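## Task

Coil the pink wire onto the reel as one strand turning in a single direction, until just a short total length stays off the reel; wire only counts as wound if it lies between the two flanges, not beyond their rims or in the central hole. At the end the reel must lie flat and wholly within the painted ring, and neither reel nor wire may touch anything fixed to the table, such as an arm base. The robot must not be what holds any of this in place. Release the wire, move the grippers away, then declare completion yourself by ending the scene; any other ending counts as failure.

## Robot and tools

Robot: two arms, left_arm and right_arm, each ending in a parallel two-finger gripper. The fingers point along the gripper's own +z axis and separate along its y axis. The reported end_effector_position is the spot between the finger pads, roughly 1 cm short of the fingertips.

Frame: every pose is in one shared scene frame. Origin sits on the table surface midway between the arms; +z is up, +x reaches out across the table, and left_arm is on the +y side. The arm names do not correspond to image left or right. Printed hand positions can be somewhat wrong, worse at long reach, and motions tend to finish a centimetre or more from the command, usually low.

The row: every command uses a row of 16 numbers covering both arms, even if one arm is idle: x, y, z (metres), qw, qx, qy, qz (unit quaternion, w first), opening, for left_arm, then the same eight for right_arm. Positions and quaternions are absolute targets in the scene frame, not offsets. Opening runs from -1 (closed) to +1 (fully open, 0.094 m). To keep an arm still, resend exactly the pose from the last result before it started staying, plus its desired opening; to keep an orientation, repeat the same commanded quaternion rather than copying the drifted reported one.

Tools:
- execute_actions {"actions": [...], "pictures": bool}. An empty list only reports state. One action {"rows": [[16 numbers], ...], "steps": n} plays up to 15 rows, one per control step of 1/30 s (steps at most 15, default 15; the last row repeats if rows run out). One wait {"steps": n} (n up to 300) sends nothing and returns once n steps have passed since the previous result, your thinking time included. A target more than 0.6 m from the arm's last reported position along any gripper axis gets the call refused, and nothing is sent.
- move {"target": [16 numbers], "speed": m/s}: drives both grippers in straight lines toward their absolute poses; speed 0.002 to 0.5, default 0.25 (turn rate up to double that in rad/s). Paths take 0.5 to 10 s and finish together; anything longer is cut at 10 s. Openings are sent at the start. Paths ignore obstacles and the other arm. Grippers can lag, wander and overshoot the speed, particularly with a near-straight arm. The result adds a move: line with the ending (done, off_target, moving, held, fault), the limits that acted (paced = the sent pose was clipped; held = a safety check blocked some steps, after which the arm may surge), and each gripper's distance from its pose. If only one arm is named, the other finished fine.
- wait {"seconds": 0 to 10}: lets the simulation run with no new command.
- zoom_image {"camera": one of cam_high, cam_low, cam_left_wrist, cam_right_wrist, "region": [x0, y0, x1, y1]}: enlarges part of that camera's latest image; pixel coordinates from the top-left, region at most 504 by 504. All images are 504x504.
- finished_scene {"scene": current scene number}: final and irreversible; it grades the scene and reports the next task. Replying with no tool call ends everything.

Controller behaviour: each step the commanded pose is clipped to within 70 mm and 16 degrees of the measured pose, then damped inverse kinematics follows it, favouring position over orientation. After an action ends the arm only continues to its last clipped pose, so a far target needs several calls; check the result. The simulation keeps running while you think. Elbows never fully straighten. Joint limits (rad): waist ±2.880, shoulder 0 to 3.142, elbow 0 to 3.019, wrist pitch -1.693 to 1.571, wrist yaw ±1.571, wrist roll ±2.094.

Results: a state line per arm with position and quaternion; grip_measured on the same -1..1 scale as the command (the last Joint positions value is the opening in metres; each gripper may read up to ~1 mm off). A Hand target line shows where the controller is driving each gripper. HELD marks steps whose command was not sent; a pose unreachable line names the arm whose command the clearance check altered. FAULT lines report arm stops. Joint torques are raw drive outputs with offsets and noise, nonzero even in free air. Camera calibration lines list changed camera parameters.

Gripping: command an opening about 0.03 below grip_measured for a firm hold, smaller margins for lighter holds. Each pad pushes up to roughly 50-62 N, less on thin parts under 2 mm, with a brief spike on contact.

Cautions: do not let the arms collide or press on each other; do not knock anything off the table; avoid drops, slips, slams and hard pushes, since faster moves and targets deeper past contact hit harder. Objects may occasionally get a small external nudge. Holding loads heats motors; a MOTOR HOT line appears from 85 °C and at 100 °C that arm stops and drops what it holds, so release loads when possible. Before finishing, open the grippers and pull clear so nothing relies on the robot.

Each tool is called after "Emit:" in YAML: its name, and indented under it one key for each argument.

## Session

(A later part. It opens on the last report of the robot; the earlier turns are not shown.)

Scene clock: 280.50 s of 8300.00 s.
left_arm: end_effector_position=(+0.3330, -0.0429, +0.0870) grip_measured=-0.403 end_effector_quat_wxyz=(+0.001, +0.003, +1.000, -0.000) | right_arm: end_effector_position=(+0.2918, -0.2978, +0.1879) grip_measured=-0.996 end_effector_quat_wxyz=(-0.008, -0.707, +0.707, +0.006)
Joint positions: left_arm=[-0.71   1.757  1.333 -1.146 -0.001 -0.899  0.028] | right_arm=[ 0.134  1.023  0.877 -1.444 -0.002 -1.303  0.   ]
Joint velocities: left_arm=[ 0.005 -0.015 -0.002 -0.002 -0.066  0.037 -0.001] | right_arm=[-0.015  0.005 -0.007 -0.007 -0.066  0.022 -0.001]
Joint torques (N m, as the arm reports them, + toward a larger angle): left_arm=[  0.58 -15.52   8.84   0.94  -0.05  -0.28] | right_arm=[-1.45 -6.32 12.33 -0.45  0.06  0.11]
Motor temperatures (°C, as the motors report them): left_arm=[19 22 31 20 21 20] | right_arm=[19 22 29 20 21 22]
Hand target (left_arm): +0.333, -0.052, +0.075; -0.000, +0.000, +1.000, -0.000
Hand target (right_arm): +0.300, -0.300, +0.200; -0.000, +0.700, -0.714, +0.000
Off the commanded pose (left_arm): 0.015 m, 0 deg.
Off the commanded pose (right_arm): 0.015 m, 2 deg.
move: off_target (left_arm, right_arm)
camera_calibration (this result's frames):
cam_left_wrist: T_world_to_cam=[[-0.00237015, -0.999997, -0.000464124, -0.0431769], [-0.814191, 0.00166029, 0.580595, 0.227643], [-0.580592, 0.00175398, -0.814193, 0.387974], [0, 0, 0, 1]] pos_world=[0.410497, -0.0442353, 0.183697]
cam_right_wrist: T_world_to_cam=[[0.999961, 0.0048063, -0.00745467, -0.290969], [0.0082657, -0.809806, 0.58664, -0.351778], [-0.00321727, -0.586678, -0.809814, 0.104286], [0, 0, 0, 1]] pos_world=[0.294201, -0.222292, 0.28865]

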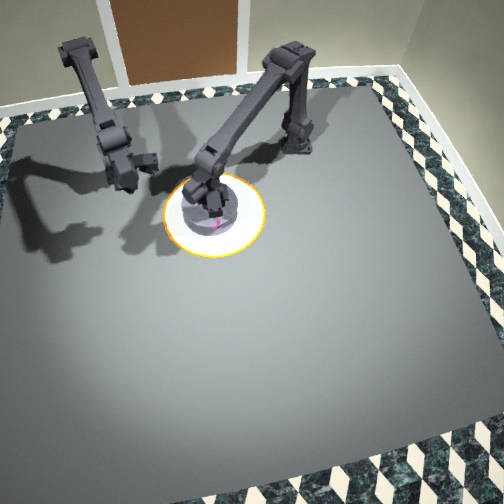

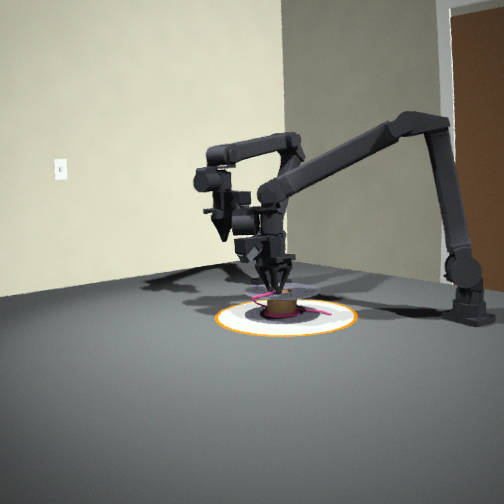

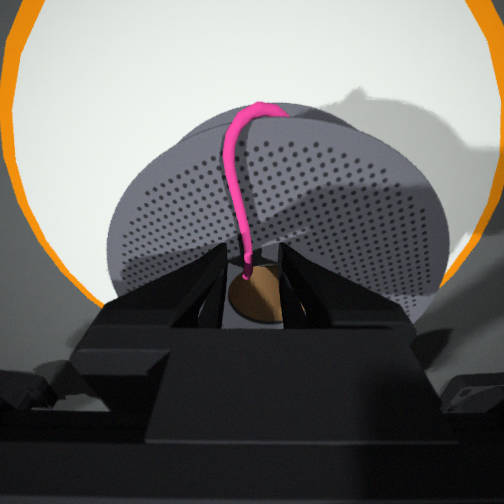

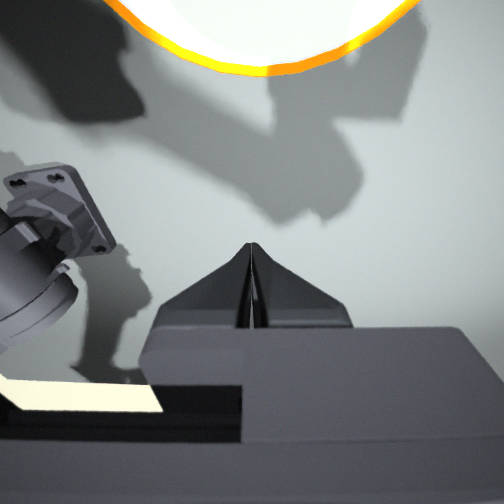

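Emit:
move:
  target: [0.333,-0.052,0.068,0,0,1,0,-0.4,0.30,-0.30,0.2,0,-0.7,0.714,0,-1]
  speed: 0.03

Emit:
move:
  target: [0.333,-0.052,0.068,0,0,1,0,-1,0.30,-0.30,0.2,0,-0.7,0.714,0,-1]

Scene clock: 283.53 s of 8300.00 s.
left_arm: end_effector_position=(+0.3349, -0.0454, +0.0872) grip_measured=-0.403 end_effector_quat_wxyz=(+0.005, +0.003, +1.000, -0.005) | right_arm: end_effector_position=(+0.2918, -0.2978, +0.1879) grip_measured=-0.996 end_effector_quat_wxyz=(-0.008, -0.707, +0.707, +0.006)
Joint positions: left_arm=[-0.71   1.757  1.333 -1.133 -0.001 -0.899  0.028] | right_arm=[ 0.134  1.023  0.877 -1.444 -0.002 -1.303  0.   ]
Joint velocities: left_arm=[ 0.005 -0.024 -0.017 -0.002 -0.037 -0.022 -0.   ] | right_arm=[-0.015 -0.005  0.007 -0.007  0.051  0.007  0.   ]
Joint torques (N m, as the arm reports them, + toward a larger angle): left_arm=[  0.49 -14.97   8.     1.13  -0.08  -0.28] | right_arm=[-1.4  -6.35 12.32 -0.45  0.06  0.11]
Motor temperatures (°C, as the motors report them): left_arm=[19 22 31 20 21 20] | right_arm=[19 22 30 20 21 22]
Hand target (left_arm): +0.333, -0.052, +0.068; -0.000, +0.000, +1.000, +0.000
Hand target (right_arm): +0.300, -0.300, +0.200; -0.000, +0.700, -0.714, +0.000
Off the commanded pose (left_arm): 0.020 m, 1 deg.
Off the commanded pose (right_arm): 0.015 m, 2 deg.
move: off_target (left_arm, right_arm)
camera_calibration (this result's frames):
cam_left_wrist: T_world_to_cam=[[-0.00240955, -0.999947, 0.0100121, -0.0465905], [-0.818954, 0.00771876, 0.573807, 0.231603], [-0.573854, -0.00681687, -0.818929, 0.387064], [0, 0, 0, 1]] pos_world=[0.411678, -0.0457371, 0.18455]
cam_right_wrist: T_world_to_cam=[[0.999961, 0.0048063, -0.00745467, -0.290969], [0.0082657, -0.809806, 0.58664, -0.351778], [-0.00321727, -0.586678, -0.809814, 0.104286], [0, 0, 0, 1]] pos_world=[0.294201, -0.222292, 0.28865]

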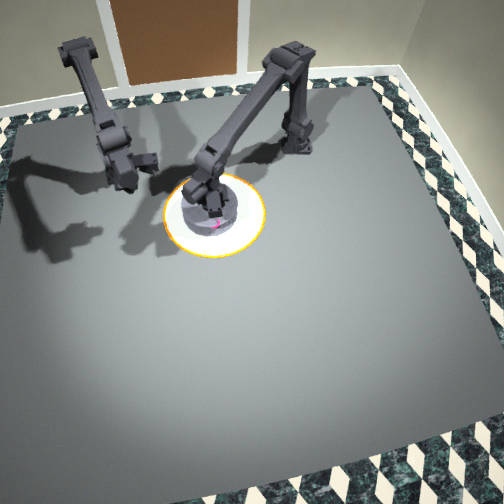

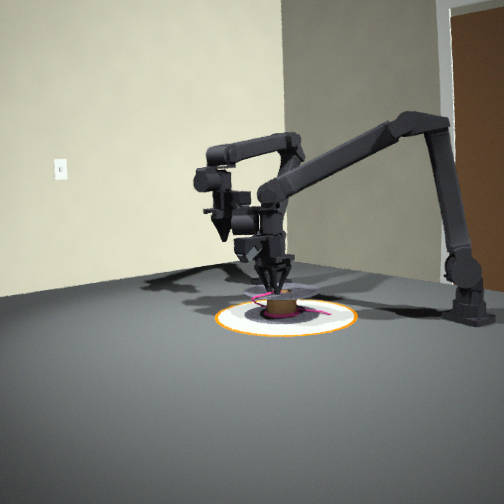

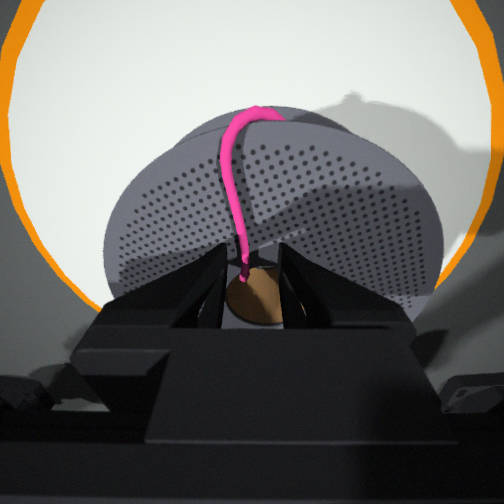

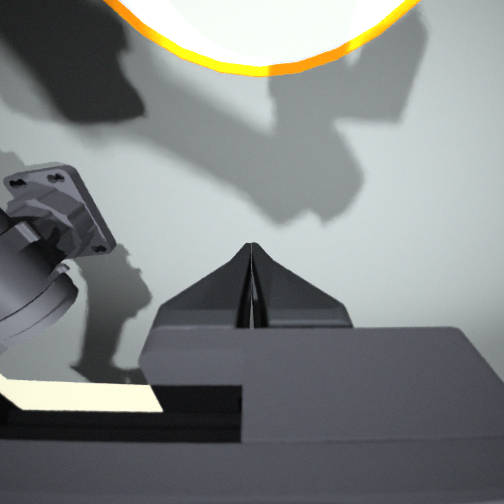

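Scene clock: 284.23 s of 8300.00 s.
left_arm: end_effector_position=(+0.3349, -0.0454, +0.0868) grip_measured=-0.956 end_effector_quat_wxyz=(+0.005, +0.002, +1.000, -0.005) | right_arm: end_effector_position=(+0.2918, -0.2978, +0.1879) grip_measured=-0.996 end_effector_quat_wxyz=(-0.008, -0.707, +0.707, +0.006)
Joint positions: left_arm=[-0.71   1.757  1.333 -1.133 -0.001 -0.9    0.002] | right_arm=[ 0.134  1.023  0.877 -1.444 -0.002 -1.303  0.   ]
Joint velocities: left_arm=[-0.005 -0.005  0.002 -0.002  0.037 -0.037 -0.   ] | right_arm=[ 0.015  0.015  0.012 -0.007  0.007 -0.037  0.   ]
Joint torques (N m, as the arm reports them, + toward a larger angle): left_arm=[  0.57 -15.02   8.     1.18  -0.09  -0.28] | right_arm=[-1.44 -6.31 12.32 -0.46  0.06  0.11]
Motor temperatures (°C, as the motors report them): left_arm=[19 22 31 20 21 20] | right_arm=[19 22 30 20 21 22]
Hand target (left_arm): +0.333, -0.052, +0.068; -0.000, -0.000, +1.000, +0.000
Hand target (right_arm): +0.300, -0.300, +0.200; -0.000, +0.700, -0.714, +0.000
Off the commanded pose (left_arm): 0.020 m, 1 deg.
Off the commanded pose (right_arm): 0.015 m, 2 deg.
move: off_target (left_arm, right_arm)
camera_calibration (this result's frames):
cam_left_wrist: T_world_to_cam=[[-0.00126059, -0.999955, 0.00942413, -0.0468948], [-0.818685, 0.00644372, 0.574207, 0.231617], [-0.574242, -0.00699155, -0.818656, 0.386846], [0, 0, 0, 1]] pos_world=[0.411705, -0.0456805, 0.18414]
cam_right_wrist: T_world_to_cam=[[0.999961, 0.0048063, -0.00745467, -0.290969], [0.0082657, -0.809806, 0.58664, -0.351778], [-0.00321727, -0.586678, -0.809814, 0.104286], [0, 0, 0, 1]] pos_world=[0.294201, -0.222292, 0.28865]

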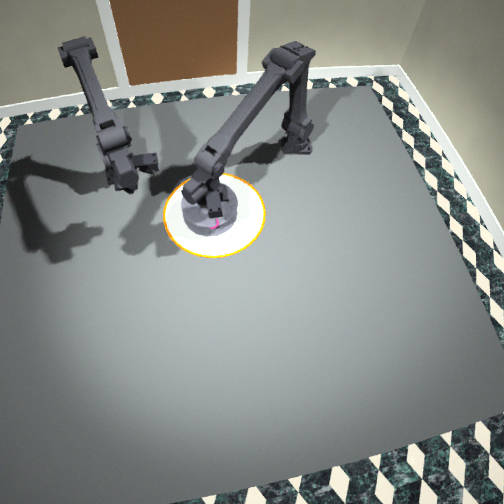

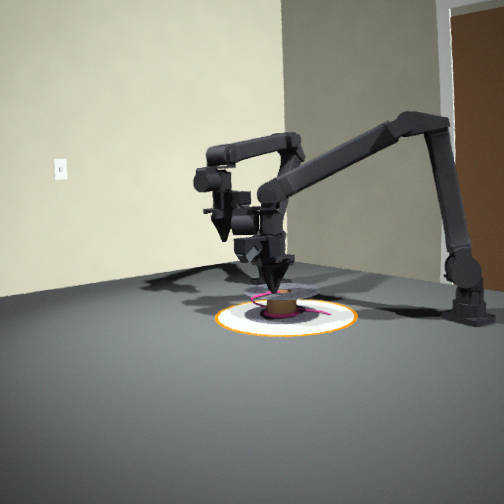

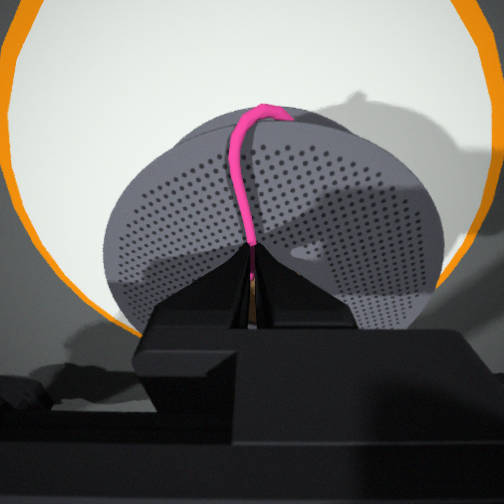

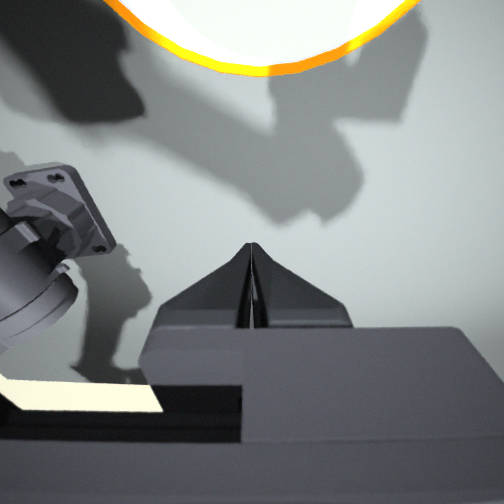

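Emit:
move:
  target: [0.36,-0.05,0.145,0,0,1,0,-1,0.30,-0.30,0.2,0,-0.7,0.714,0,-1]
  speed: 0.08

Emit:
move:
  target: [0.43,0.02,0.125,0,0.5,0.866,0,-1,0.30,-0.30,0.2,0,-0.7,0.714,0,-1]
  speed: 0.1

Scene clock: 289.10 s of 8300.00 s.
left_arm: end_effector_position=(+0.3452, -0.0413, +0.1262) grip_measured=-0.956 end_effector_quat_wxyz=(-0.011, -0.002, +1.000, +0.014) | right_arm: end_effector_position=(+0.2918, -0.2979, +0.1879) grip_measured=-0.996 end_effector_quat_wxyz=(-0.008, -0.707, +0.707, +0.005)
Joint positions: left_arm=[-0.689  1.757  1.443 -1.291 -0.001 -0.888  0.002] | right_arm=[ 0.134  1.023  0.877 -1.444 -0.002 -1.303  0.   ]
Joint velocities: left_arm=[-0.005 -0.005  0.007  0.012  0.022  0.051  0.   ] | right_arm=[ 0.005 -0.005  0.007 -0.002  0.037 -0.022 -0.001]
Joint torques (N m, as the arm reports them, + toward a larger angle): left_arm=[  2.27 -18.93  12.68  -0.92  -0.13   0.05] | right_arm=[-1.44 -6.3  12.33 -0.46  0.06  0.11]
Motor temperatures (°C, as the motors report them): left_arm=[19 22 31 20 21 20] | right_arm=[19 22 31 20 21 22]
Hand target (left_arm): +0.359, -0.048, +0.145; +0.001, +0.000, +1.000, +0.000
Hand target (right_arm): +0.300, -0.300, +0.200; +0.000, +0.700, -0.714, +0.000
Off the commanded pose (left_arm): 0.025 m, 2 deg.
Off the commanded pose (right_arm): 0.015 m, 2 deg.
After step 90, 0.73 s passed at rest.
move: off_target (left_arm, right_arm)
camera_calibration (this result's frames):
cam_left_wrist: T_world_to_cam=[[0.00722009, -0.999571, -0.0283714, -0.0413605], [-0.80076, -0.0227731, 0.598553, 0.206923], [-0.598942, 0.0183971, -0.800581, 0.432318], [0, 0, 0, 1]] pos_world=[0.424928, -0.0445839, 0.221078]
cam_right_wrist: T_world_to_cam=[[0.999961, 0.00481072, -0.0073554, -0.291003], [0.0082122, -0.80959, 0.586938, -0.351806], [-0.00313127, -0.586976, -0.809598, 0.104094], [0, 0, 0, 1]] pos_world=[0.294207, -0.222318, 0.288622]

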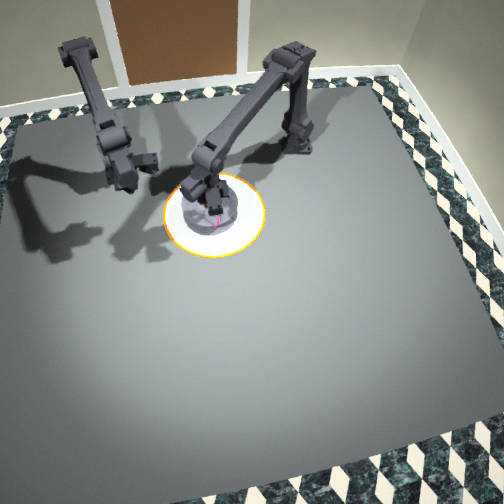

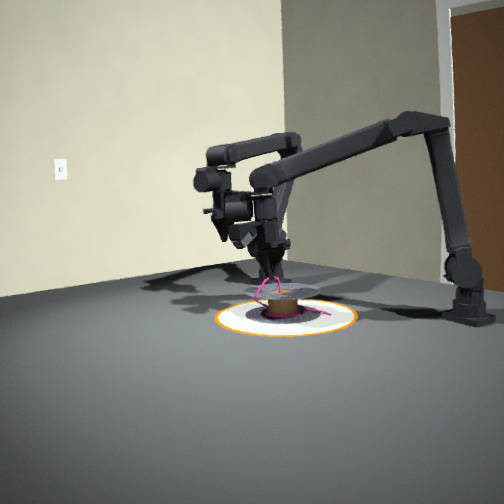

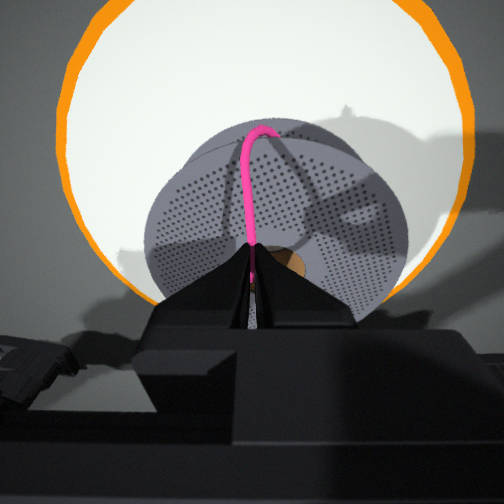

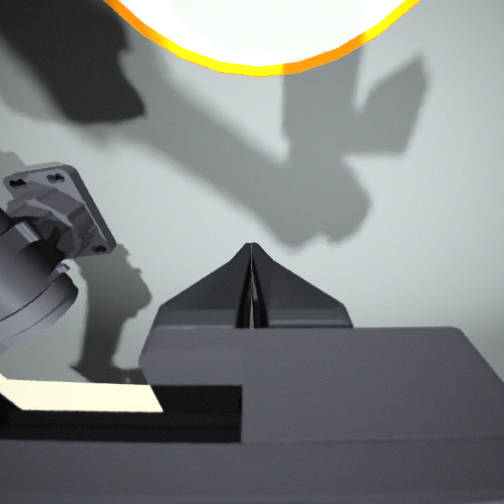

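Scene clock: 294.80 s of 8300.00 s.
left_arm: end_effector_position=(+0.4158, +0.0239, +0.1261) grip_measured=-0.956 end_effector_quat_wxyz=(-0.010, +0.498, +0.867, +0.004) | right_arm: end_effector_position=(+0.2918, -0.2979, +0.1879) grip_measured=-0.996 end_effector_quat_wxyz=(-0.008, -0.707, +0.707, +0.005)
Joint positions: left_arm=[-0.503  1.757  1.443 -1.278 -0.004  0.345  0.002] | right_arm=[ 0.134  1.023  0.877 -1.444 -0.002 -1.303  0.   ]
Joint velocities: left_arm=[-0.015 -0.005  0.002  0.002 -0.007  0.022 -0.   ] | right_arm=[ 0.005 -0.005 -0.002 -0.017  0.022 -0.066 -0.   ]
Joint torques (N m, as the arm reports them, + toward a larger angle): left_arm=[  2.41 -17.06  10.7    0.77   0.01   0.03] | right_arm=[-1.45 -6.34 12.32 -0.45  0.05  0.11]
Motor temperatures (°C, as the motors report them): left_arm=[19 22 31 20 21 20] | right_arm=[19 21 31 20 21 22]
Hand target (left_arm): +0.431, +0.020, +0.125; +0.001, +0.500, +0.866, +0.001
Hand target (right_arm): +0.300, -0.300, +0.200; -0.000, +0.700, -0.714, +0.000
Off the commanded pose (left_arm): 0.015 m, 1 deg.
Off the commanded pose (right_arm): 0.015 m, 2 deg.
move: off_target (left_arm, right_arm)
camera_calibration (this result's frames):
cam_left_wrist: T_world_to_cam=[[-0.862596, -0.505885, 0.00282755, 0.369274], [-0.403498, 0.691363, 0.599338, 0.0826552], [-0.305151, 0.515846, -0.800491, 0.339273], [0, 0, 0, 1]] pos_world=[0.455415, -0.0453472, 0.221003]
cam_right_wrist: T_world_to_cam=[[0.999961, 0.00481072, -0.0073554, -0.291003], [0.0082122, -0.80959, 0.586938, -0.351806], [-0.00313127, -0.586976, -0.809598, 0.104094], [0, 0, 0, 1]] pos_world=[0.294207, -0.222318, 0.288622]

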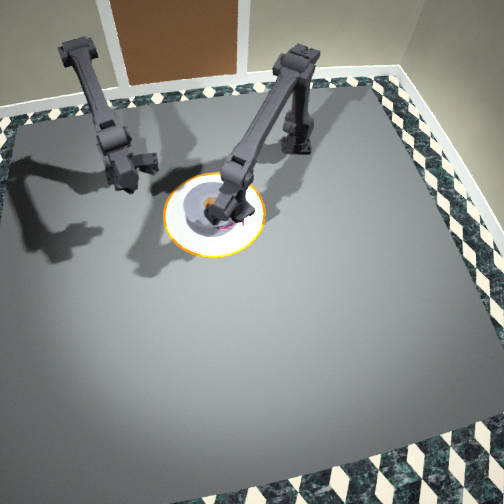

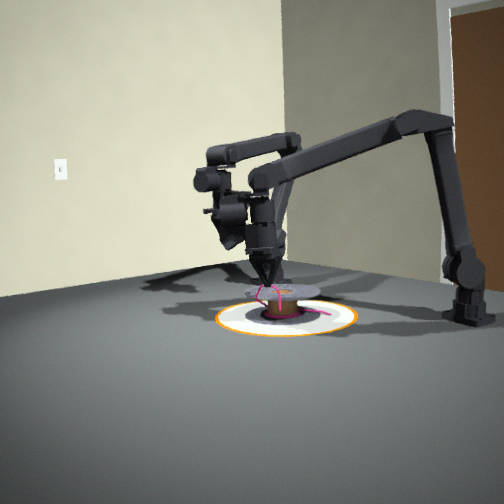

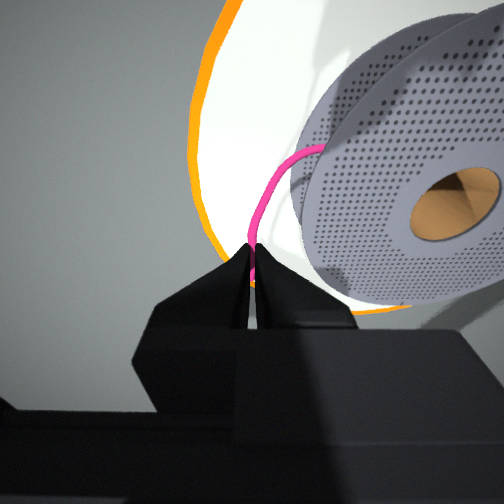

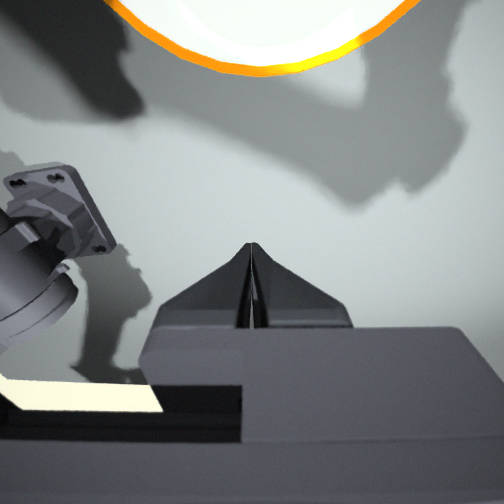

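Emit:
move:
  target: [0.41,0.04,0.055,0,0.42,0.906,0,-1,0.30,-0.30,0.2,0,-0.7,0.714,0,-1]
  speed: 0.08

Emit:
move:
  target: [0.40,0.045,0.048,-0.191,0.331,0.80,-0.462,-1,0.30,-0.30,0.2,0,-0.7,0.714,0,-1]
  speed: 0.12

Emit:
zoom_image:
  camera: "cam_low"
  region: [200,230,400,350]

Scene clock: 299.17 s of 8300.00 s.
left_arm: end_effector_position=(+0.4094, +0.0335, +0.0698) grip_measured=-0.956 end_effector_quat_wxyz=(+0.009, +0.434, +0.901, -0.000) | right_arm: end_effector_position=(+0.2918, -0.2979, +0.1879) grip_measured=-0.996 end_effector_quat_wxyz=(-0.008, -0.707, +0.707, +0.005)
Joint positions: left_arm=[-0.497  1.764  1.293 -1.082 -0.004  0.207  0.002] | right_arm=[ 0.134  1.023  0.877 -1.444 -0.002 -1.303  0.   ]
Joint velocities: left_arm=[-0.015 -0.015 -0.012  0.022  0.037 -0.037  0.   ] | right_arm=[-0.015 -0.015  0.002  0.002 -0.066  0.007  0.   ]
Joint torques (N m, as the arm reports them, + toward a larger angle): left_arm=[  2.32 -16.28   6.86   0.91   0.1   -0.29] | right_arm=[-1.46 -6.29 12.32 -0.45  0.05  0.11]
Motor temperatures (°C, as the motors report them): left_arm=[19 23 31 20 21 20] | right_arm=[19 21 32 20 21 22]
Hand target (left_arm): +0.411, +0.039, +0.055; -0.000, +0.421, +0.907, -0.000
Hand target (right_arm): +0.300, -0.300, +0.200; -0.000, +0.700, -0.714, +0.000
Off the commanded pose (left_arm): 0.016 m, 2 deg.
Off the commanded pose (right_arm): 0.015 m, 2 deg.
move: off_target (left_arm, right_arm)
camera_calibration (this result's frames):
cam_left_wrist: T_world_to_cam=[[-0.78038, -0.625259, -0.00762896, 0.339819], [-0.517638, 0.639119, 0.568839, 0.157871], [-0.350796, 0.447859, -0.822414, 0.309753], [0, 0, 0, 1]] pos_world=[0.455568, -0.0271491, 0.167534]
cam_right_wrist: T_world_to_cam=[[0.999961, 0.00481072, -0.0073554, -0.291003], [0.0082122, -0.80959, 0.586938, -0.351806], [-0.00313127, -0.586976, -0.809598, 0.104094], [0, 0, 0, 1]] pos_world=[0.294207, -0.222318, 0.288622]

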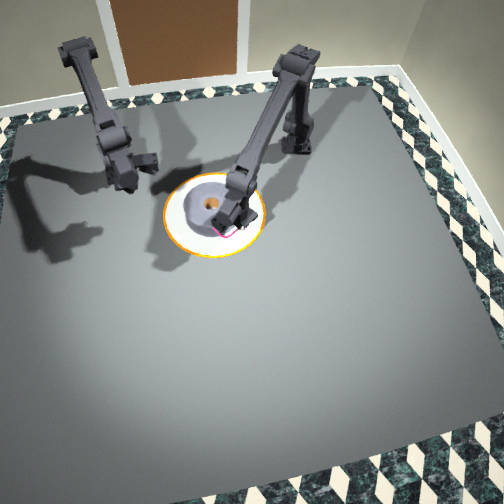

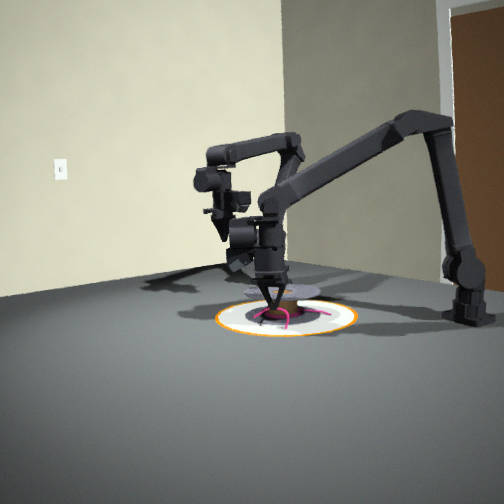

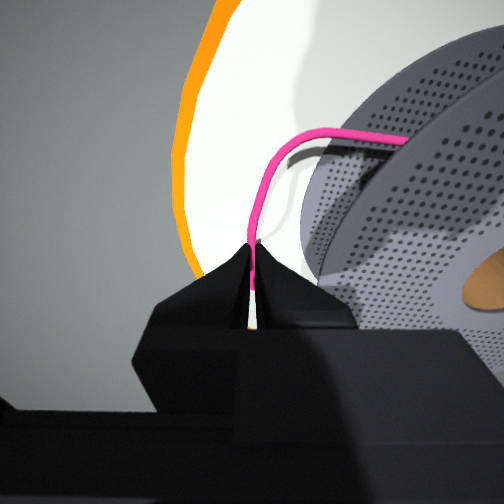

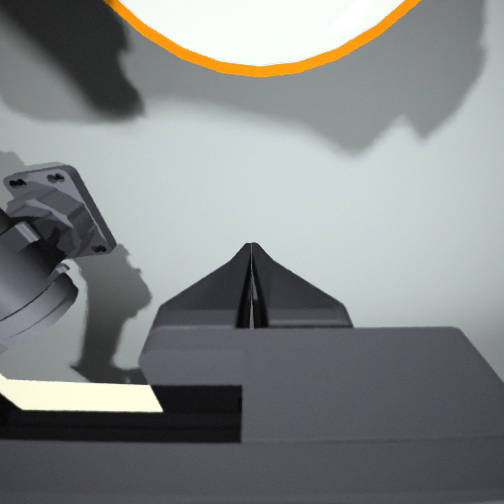

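Scene clock: 303.90 s of 8300.00 s.
left_arm: end_effector_position=(+0.3876, +0.0479, +0.0453) grip_measured=-0.956 end_effector_quat_wxyz=(-0.205, +0.326, +0.805, -0.451) | right_arm: end_effector_position=(+0.2918, -0.2979, +0.1879) grip_measured=-0.996 end_effector_quat_wxyz=(-0.008, -0.707, +0.707, +0.005)
Joint positions: left_arm=[-0.213  2.061  1.388 -1.483  0.914  0.656  0.002] | right_arm=[ 0.134  1.023  0.877 -1.444 -0.002 -1.303  0.   ]
Joint velocities: left_arm=[-0.015  0.005  0.007 -0.017 -0.007 -0.007 -0.   ] | right_arm=[-0.005  0.005  0.002 -0.012  0.007 -0.022  0.001]
Joint torques (N m, as the arm reports them, + toward a larger angle): left_arm=[  2.17 -18.55   9.47  -2.03   0.51   0.14] | right_arm=[-1.44 -6.3  12.32 -0.46  0.05  0.11]
Motor temperatures (°C, as the motors report them): left_arm=[19 23 31 20 22 20] | right_arm=[19 21 32 20 21 22]
Hand target (left_arm): +0.402, +0.047, +0.047; -0.196, +0.330, +0.803, -0.456
Hand target (right_arm): +0.300, -0.300, +0.200; -0.000, +0.700, -0.714, +0.000
Off the commanded pose (left_arm): 0.013 m, 2 deg.
Off the commanded pose (right_arm): 0.015 m, 2 deg.
move: off_target (left_arm, right_arm)
camera_calibration (this result's frames):
cam_left_wrist: T_world_to_cam=[[-0.337917, -0.382462, 0.859962, 0.109216], [-0.210033, 0.921312, 0.327216, 0.0294268], [-0.917441, -0.0700485, -0.391657, 0.500403], [0, 0, 0, 1]] pos_world=[0.502177, 0.0497123, 0.0924358]
cam_right_wrist: T_world_to_cam=[[0.999961, 0.00481072, -0.0073554, -0.291003], [0.0082122, -0.80959, 0.586938, -0.351806], [-0.00313127, -0.586976, -0.809598, 0.104094], [0, 0, 0, 1]] pos_world=[0.294207, -0.222318, 0.288622]

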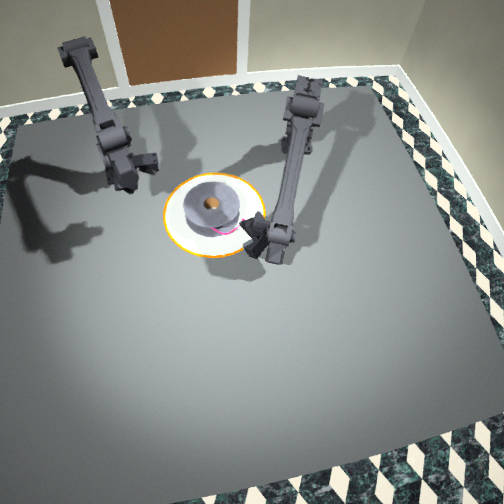

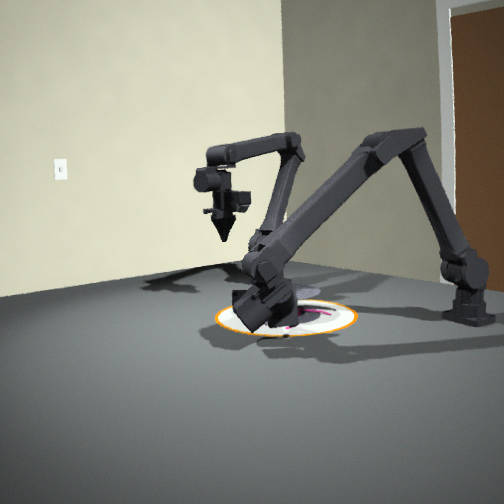

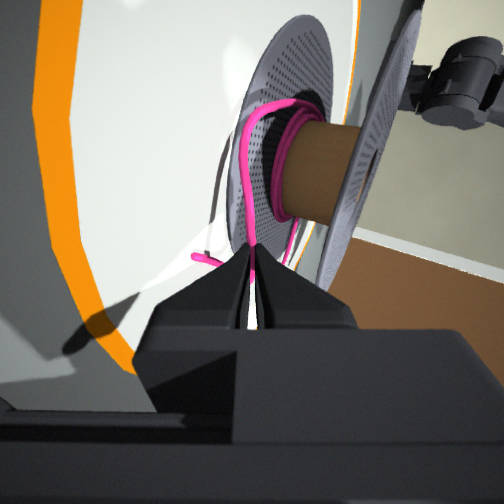

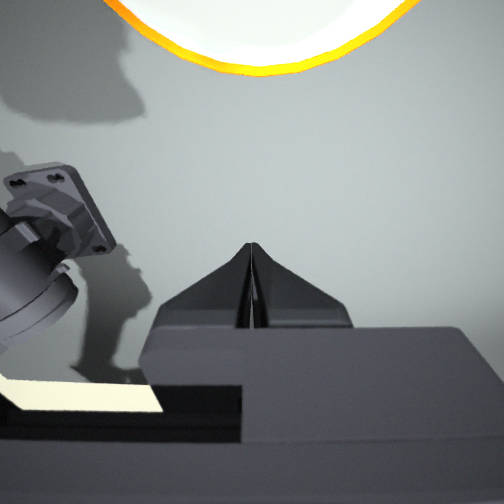

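Region (200, 230, 400, 350) of cam_low's 504x504 image, scaled by 2.520, with more detail than that image has; it fills the top 302 rows of this view, and the rest is white.

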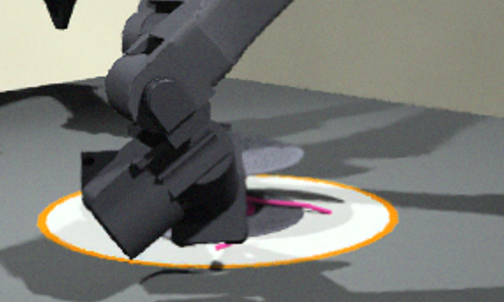

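Emit:
move:
  target: [0.40,0.05,0.085,-0.191,0.331,0.80,-0.462,-1,0.30,-0.30,0.2,0,-0.7,0.714,0,-1]
  speed: 0.06

Scene clock: 306.80 s of 8300.00 s.
left_arm: end_effector_position=(+0.3834, +0.0518, +0.0698) grip_measured=-0.956 end_effector_quat_wxyz=(-0.211, +0.322, +0.801, -0.457) | right_arm: end_effector_position=(+0.2918, -0.2979, +0.1879) grip_measured=-0.996 end_effector_quat_wxyz=(-0.008, -0.707, +0.707, +0.005)
Joint positions: left_arm=[-0.207  2.024  1.39  -1.553  0.923  0.677  0.002] | right_arm=[ 0.134  1.023  0.877 -1.444 -0.002 -1.303  0.   ]
Joint velocities: left_arm=[ 0.005 -0.015 -0.012  0.007 -0.007  0.007  0.   ] | right_arm=[-0.005 -0.005  0.012 -0.007  0.066 -0.037 -0.   ]
Joint torques (N m, as the arm reports them, + toward a larger angle): left_arm=[  2.39 -21.13   9.67  -2.12   0.52   0.13] | right_arm=[-1.45 -6.32 12.32 -0.45  0.05  0.11]
Motor temperatures (°C, as the motors report them): left_arm=[19 23 31 20 22 20] | right_arm=[19 21 32 20 21 22]
Hand target (left_arm): +0.399, +0.051, +0.086; -0.191, +0.331, +0.800, -0.462
Hand target (right_arm): +0.300, -0.300, +0.200; -0.000, +0.700, -0.714, +0.000
Off the commanded pose (left_arm): 0.023 m, 3 deg.
Off the commanded pose (right_arm): 0.015 m, 2 deg.
move: off_target (left_arm, right_arm)
camera_calibration (this result's frames):
cam_left_wrist: T_world_to_cam=[[-0.321366, -0.376333, 0.868963, 0.0809085], [-0.20417, 0.923593, 0.324485, 0.0147658], [-0.924683, -0.0731374, -0.373647, 0.508093], [0, 0, 0, 1]] pos_world=[0.498841, 0.0539716, 0.11475]
cam_right_wrist: T_world_to_cam=[[0.999961, 0.00481072, -0.0073554, -0.291003], [0.0082122, -0.80959, 0.586938, -0.351806], [-0.00313127, -0.586976, -0.809598, 0.104094], [0, 0, 0, 1]] pos_world=[0.294207, -0.222318, 0.288622]

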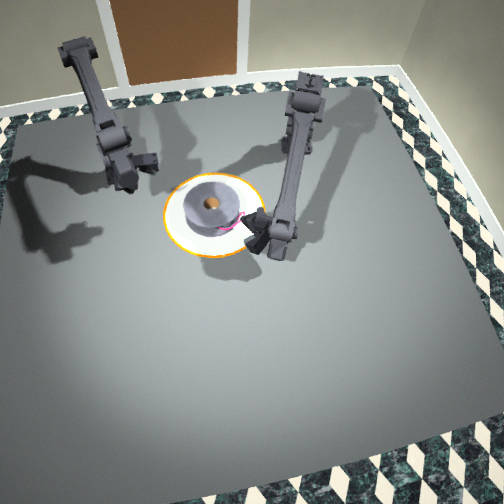

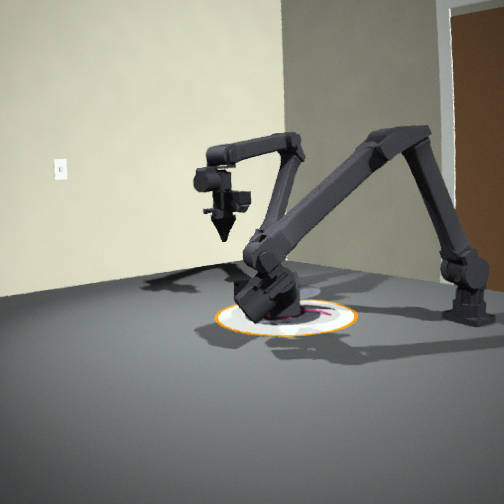

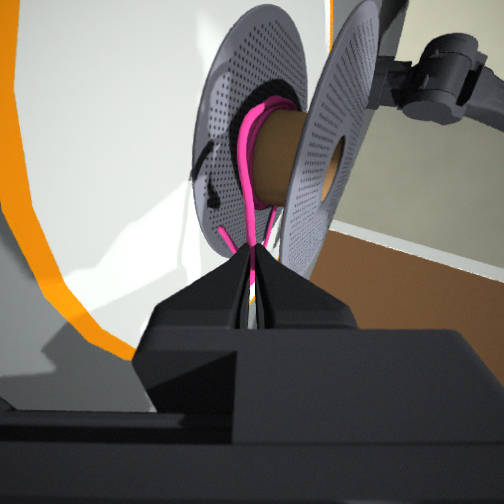

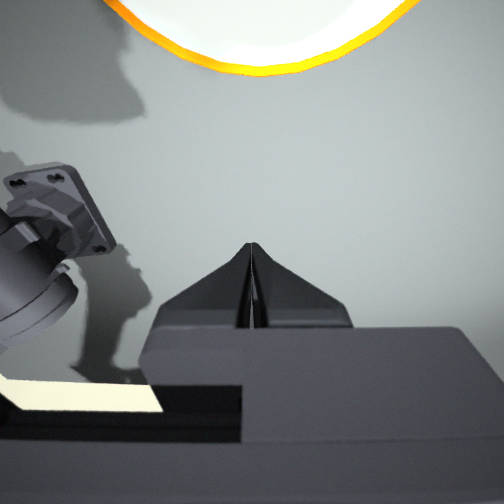

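Emit:
move:
  target: [0.358,0.036,0.055,-0.129,0.224,0.837,-0.483,-1,0.30,-0.30,0.2,0,-0.7,0.714,0,-1]
  speed: 0.06

Scene clock: 311.53 s of 8300.00 s.
left_arm: end_effector_position=(+0.3633, +0.0398, +0.0523) grip_measured=-0.956 end_effector_quat_wxyz=(-0.131, +0.224, +0.835, -0.484) | right_arm: end_effector_position=(+0.2918, -0.2979, +0.1879) grip_measured=-0.996 end_effector_quat_wxyz=(-0.008, -0.707, +0.707, +0.005)
Joint positions: left_arm=[-0.225  1.861  1.1   -0.993  1.041  0.21   0.002] | right_arm=[ 0.134  1.023  0.877 -1.444 -0.002 -1.303  0.   ]
Joint velocities: left_arm=[-0.005  0.005  0.002  0.007  0.066  0.037 -0.001] | right_arm=[-0.005 -0.005 -0.027 -0.007  0.095  0.081 -0.   ]
Joint torques (N m, as the arm reports them, + toward a larger angle): left_arm=[  0.42 -18.64   5.05   0.41   0.62  -0.2 ] | right_arm=[-1.49 -6.3  12.32 -0.45  0.05  0.11]
Motor temperatures (°C, as the motors report them): left_arm=[19 23 31 20 22 20] | right_arm=[19 21 32 20 21 22]
Hand target (left_arm): +0.358, +0.036, +0.055; -0.131, +0.225, +0.835, -0.485
Hand target (right_arm): +0.300, -0.300, +0.200; -0.000, +0.700, -0.714, +0.000
Off the commanded pose (left_arm): 0.007 m, 0 deg.
Off the commanded pose (right_arm): 0.015 m, 2 deg.
move: off_target (right_arm)
camera_calibration (this result's frames):
cam_left_wrist: T_world_to_cam=[[-0.245164, -0.432224, 0.8678, 0.0597259], [-0.45108, 0.843181, 0.292526, 0.121999], [-0.85815, -0.31973, -0.401685, 0.469264], [0, 0, 0, 1]] pos_world=[0.472373, 0.0729861, 0.100979]
cam_right_wrist: T_world_to_cam=[[0.999961, 0.00481072, -0.0073554, -0.291003], [0.0082122, -0.80959, 0.586938, -0.351806], [-0.00313127, -0.586976, -0.809598, 0.104094], [0, 0, 0, 1]] pos_world=[0.294207, -0.222318, 0.288622]

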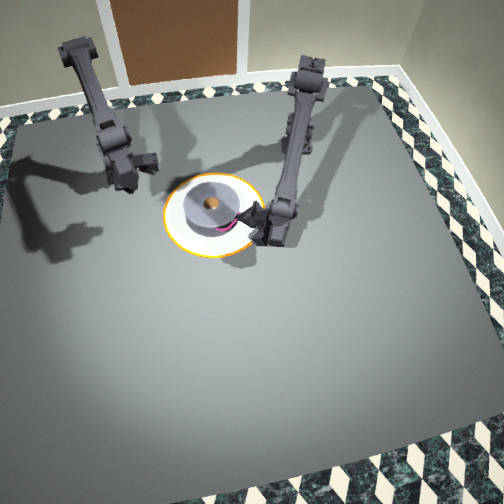

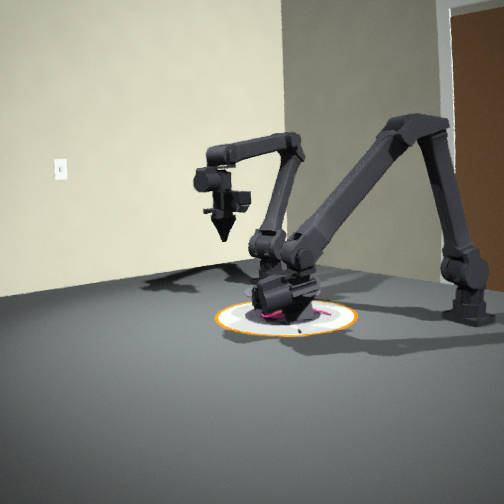

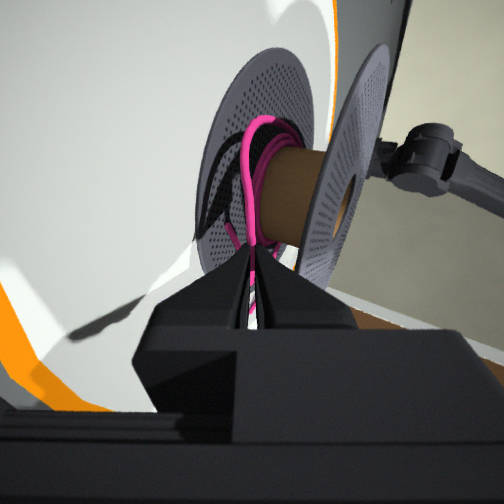

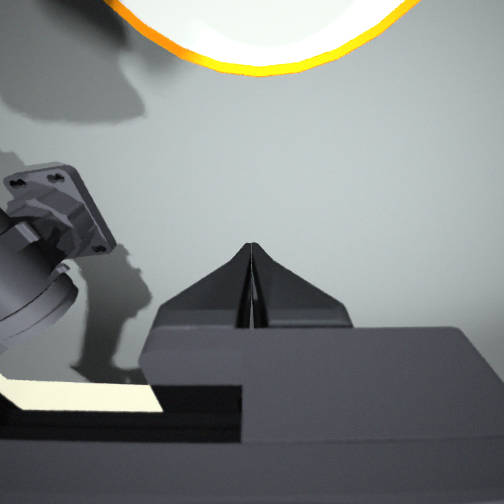

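Now to ~88°, r≈0.085, a=175.

Emit:
move:
  target: [0.305,0.028,0.042,-0.022,0.038,0.865,-0.5,-1,0.30,-0.30,0.2,0,-0.7,0.714,0,-1]
  speed: 0.06

Scene clock: 317.10 s of 8300.00 s.
left_arm: end_effector_position=(+0.3087, +0.0306, +0.0387) grip_measured=-0.956 end_effector_quat_wxyz=(-0.027, +0.039, +0.865, -0.500) | right_arm: end_effector_position=(+0.2918, -0.2979, +0.1879) grip_measured=-0.996 end_effector_quat_wxyz=(-0.008, -0.707, +0.707, +0.005)
Joint positions: left_arm=[-0.332  1.605  0.602  0.056  0.908 -0.75   0.002] | right_arm=[ 0.134  1.023  0.877 -1.444 -0.002 -1.303  0.   ]
Joint velocities: left_arm=[-0.005  0.005 -0.017  0.007 -0.051 -0.11  -0.   ] | right_arm=[ 0.015  0.005  0.002  0.017  0.081  0.007 -0.   ]
Joint torques (N m, as the arm reports them, + toward a larger angle): left_arm=[  0.38 -12.91   4.53   2.17   0.18  -0.19] | right_arm=[-1.46 -6.29 12.32 -0.46  0.05  0.11]
Motor temperatures (°C, as the motors report them): left_arm=[19 23 30 20 22 20] | right_arm=[19 21 32 20 21 22]
Hand target (left_arm): +0.304, +0.028, +0.042; -0.025, +0.040, +0.863, -0.503
Hand target (right_arm): +0.300, -0.300, +0.200; -0.000, +0.700, -0.714, +0.000
Off the commanded pose (left_arm): 0.006 m, 1 deg.
Off the commanded pose (right_arm): 0.015 m, 2 deg.
move: off_target (right_arm)
camera_calibration (this result's frames):
cam_left_wrist: T_world_to_cam=[[-0.0367614, -0.498505, 0.866107, -0.00806414], [-0.760129, 0.57658, 0.299599, 0.212422], [-0.648731, -0.64734, -0.400124, 0.359237], [0, 0, 0, 1]] pos_world=[0.39422, 0.10605, 0.0870823]
cam_right_wrist: T_world_to_cam=[[0.999961, 0.00481072, -0.0073554, -0.291003], [0.0082122, -0.80959, 0.586938, -0.351806], [-0.00313127, -0.586976, -0.809598, 0.104094], [0, 0, 0, 1]] pos_world=[0.294207, -0.222318, 0.288622]

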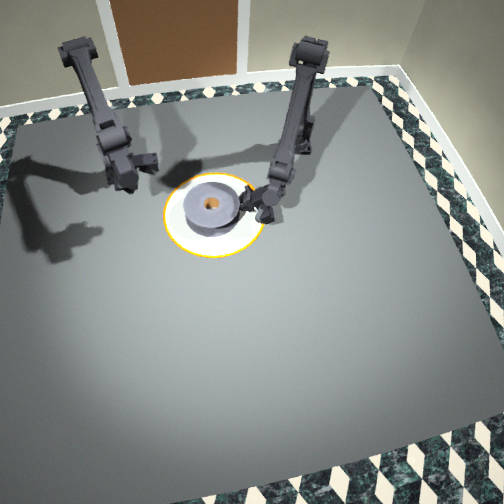

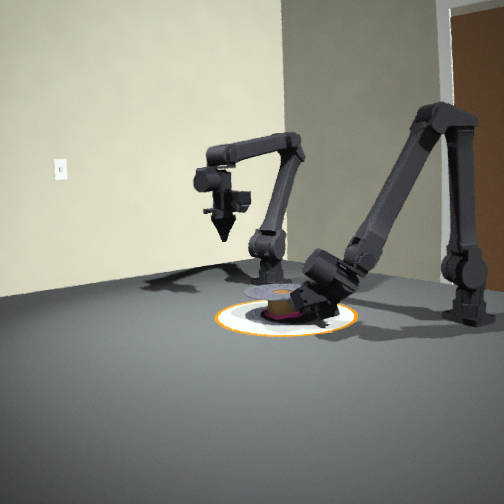

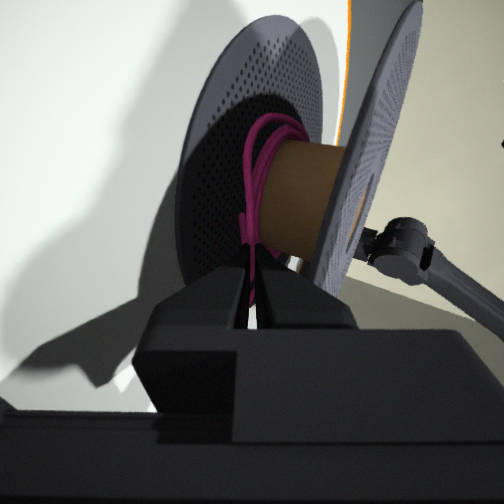

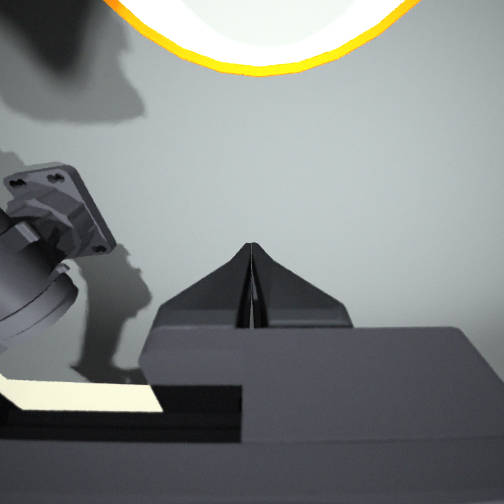

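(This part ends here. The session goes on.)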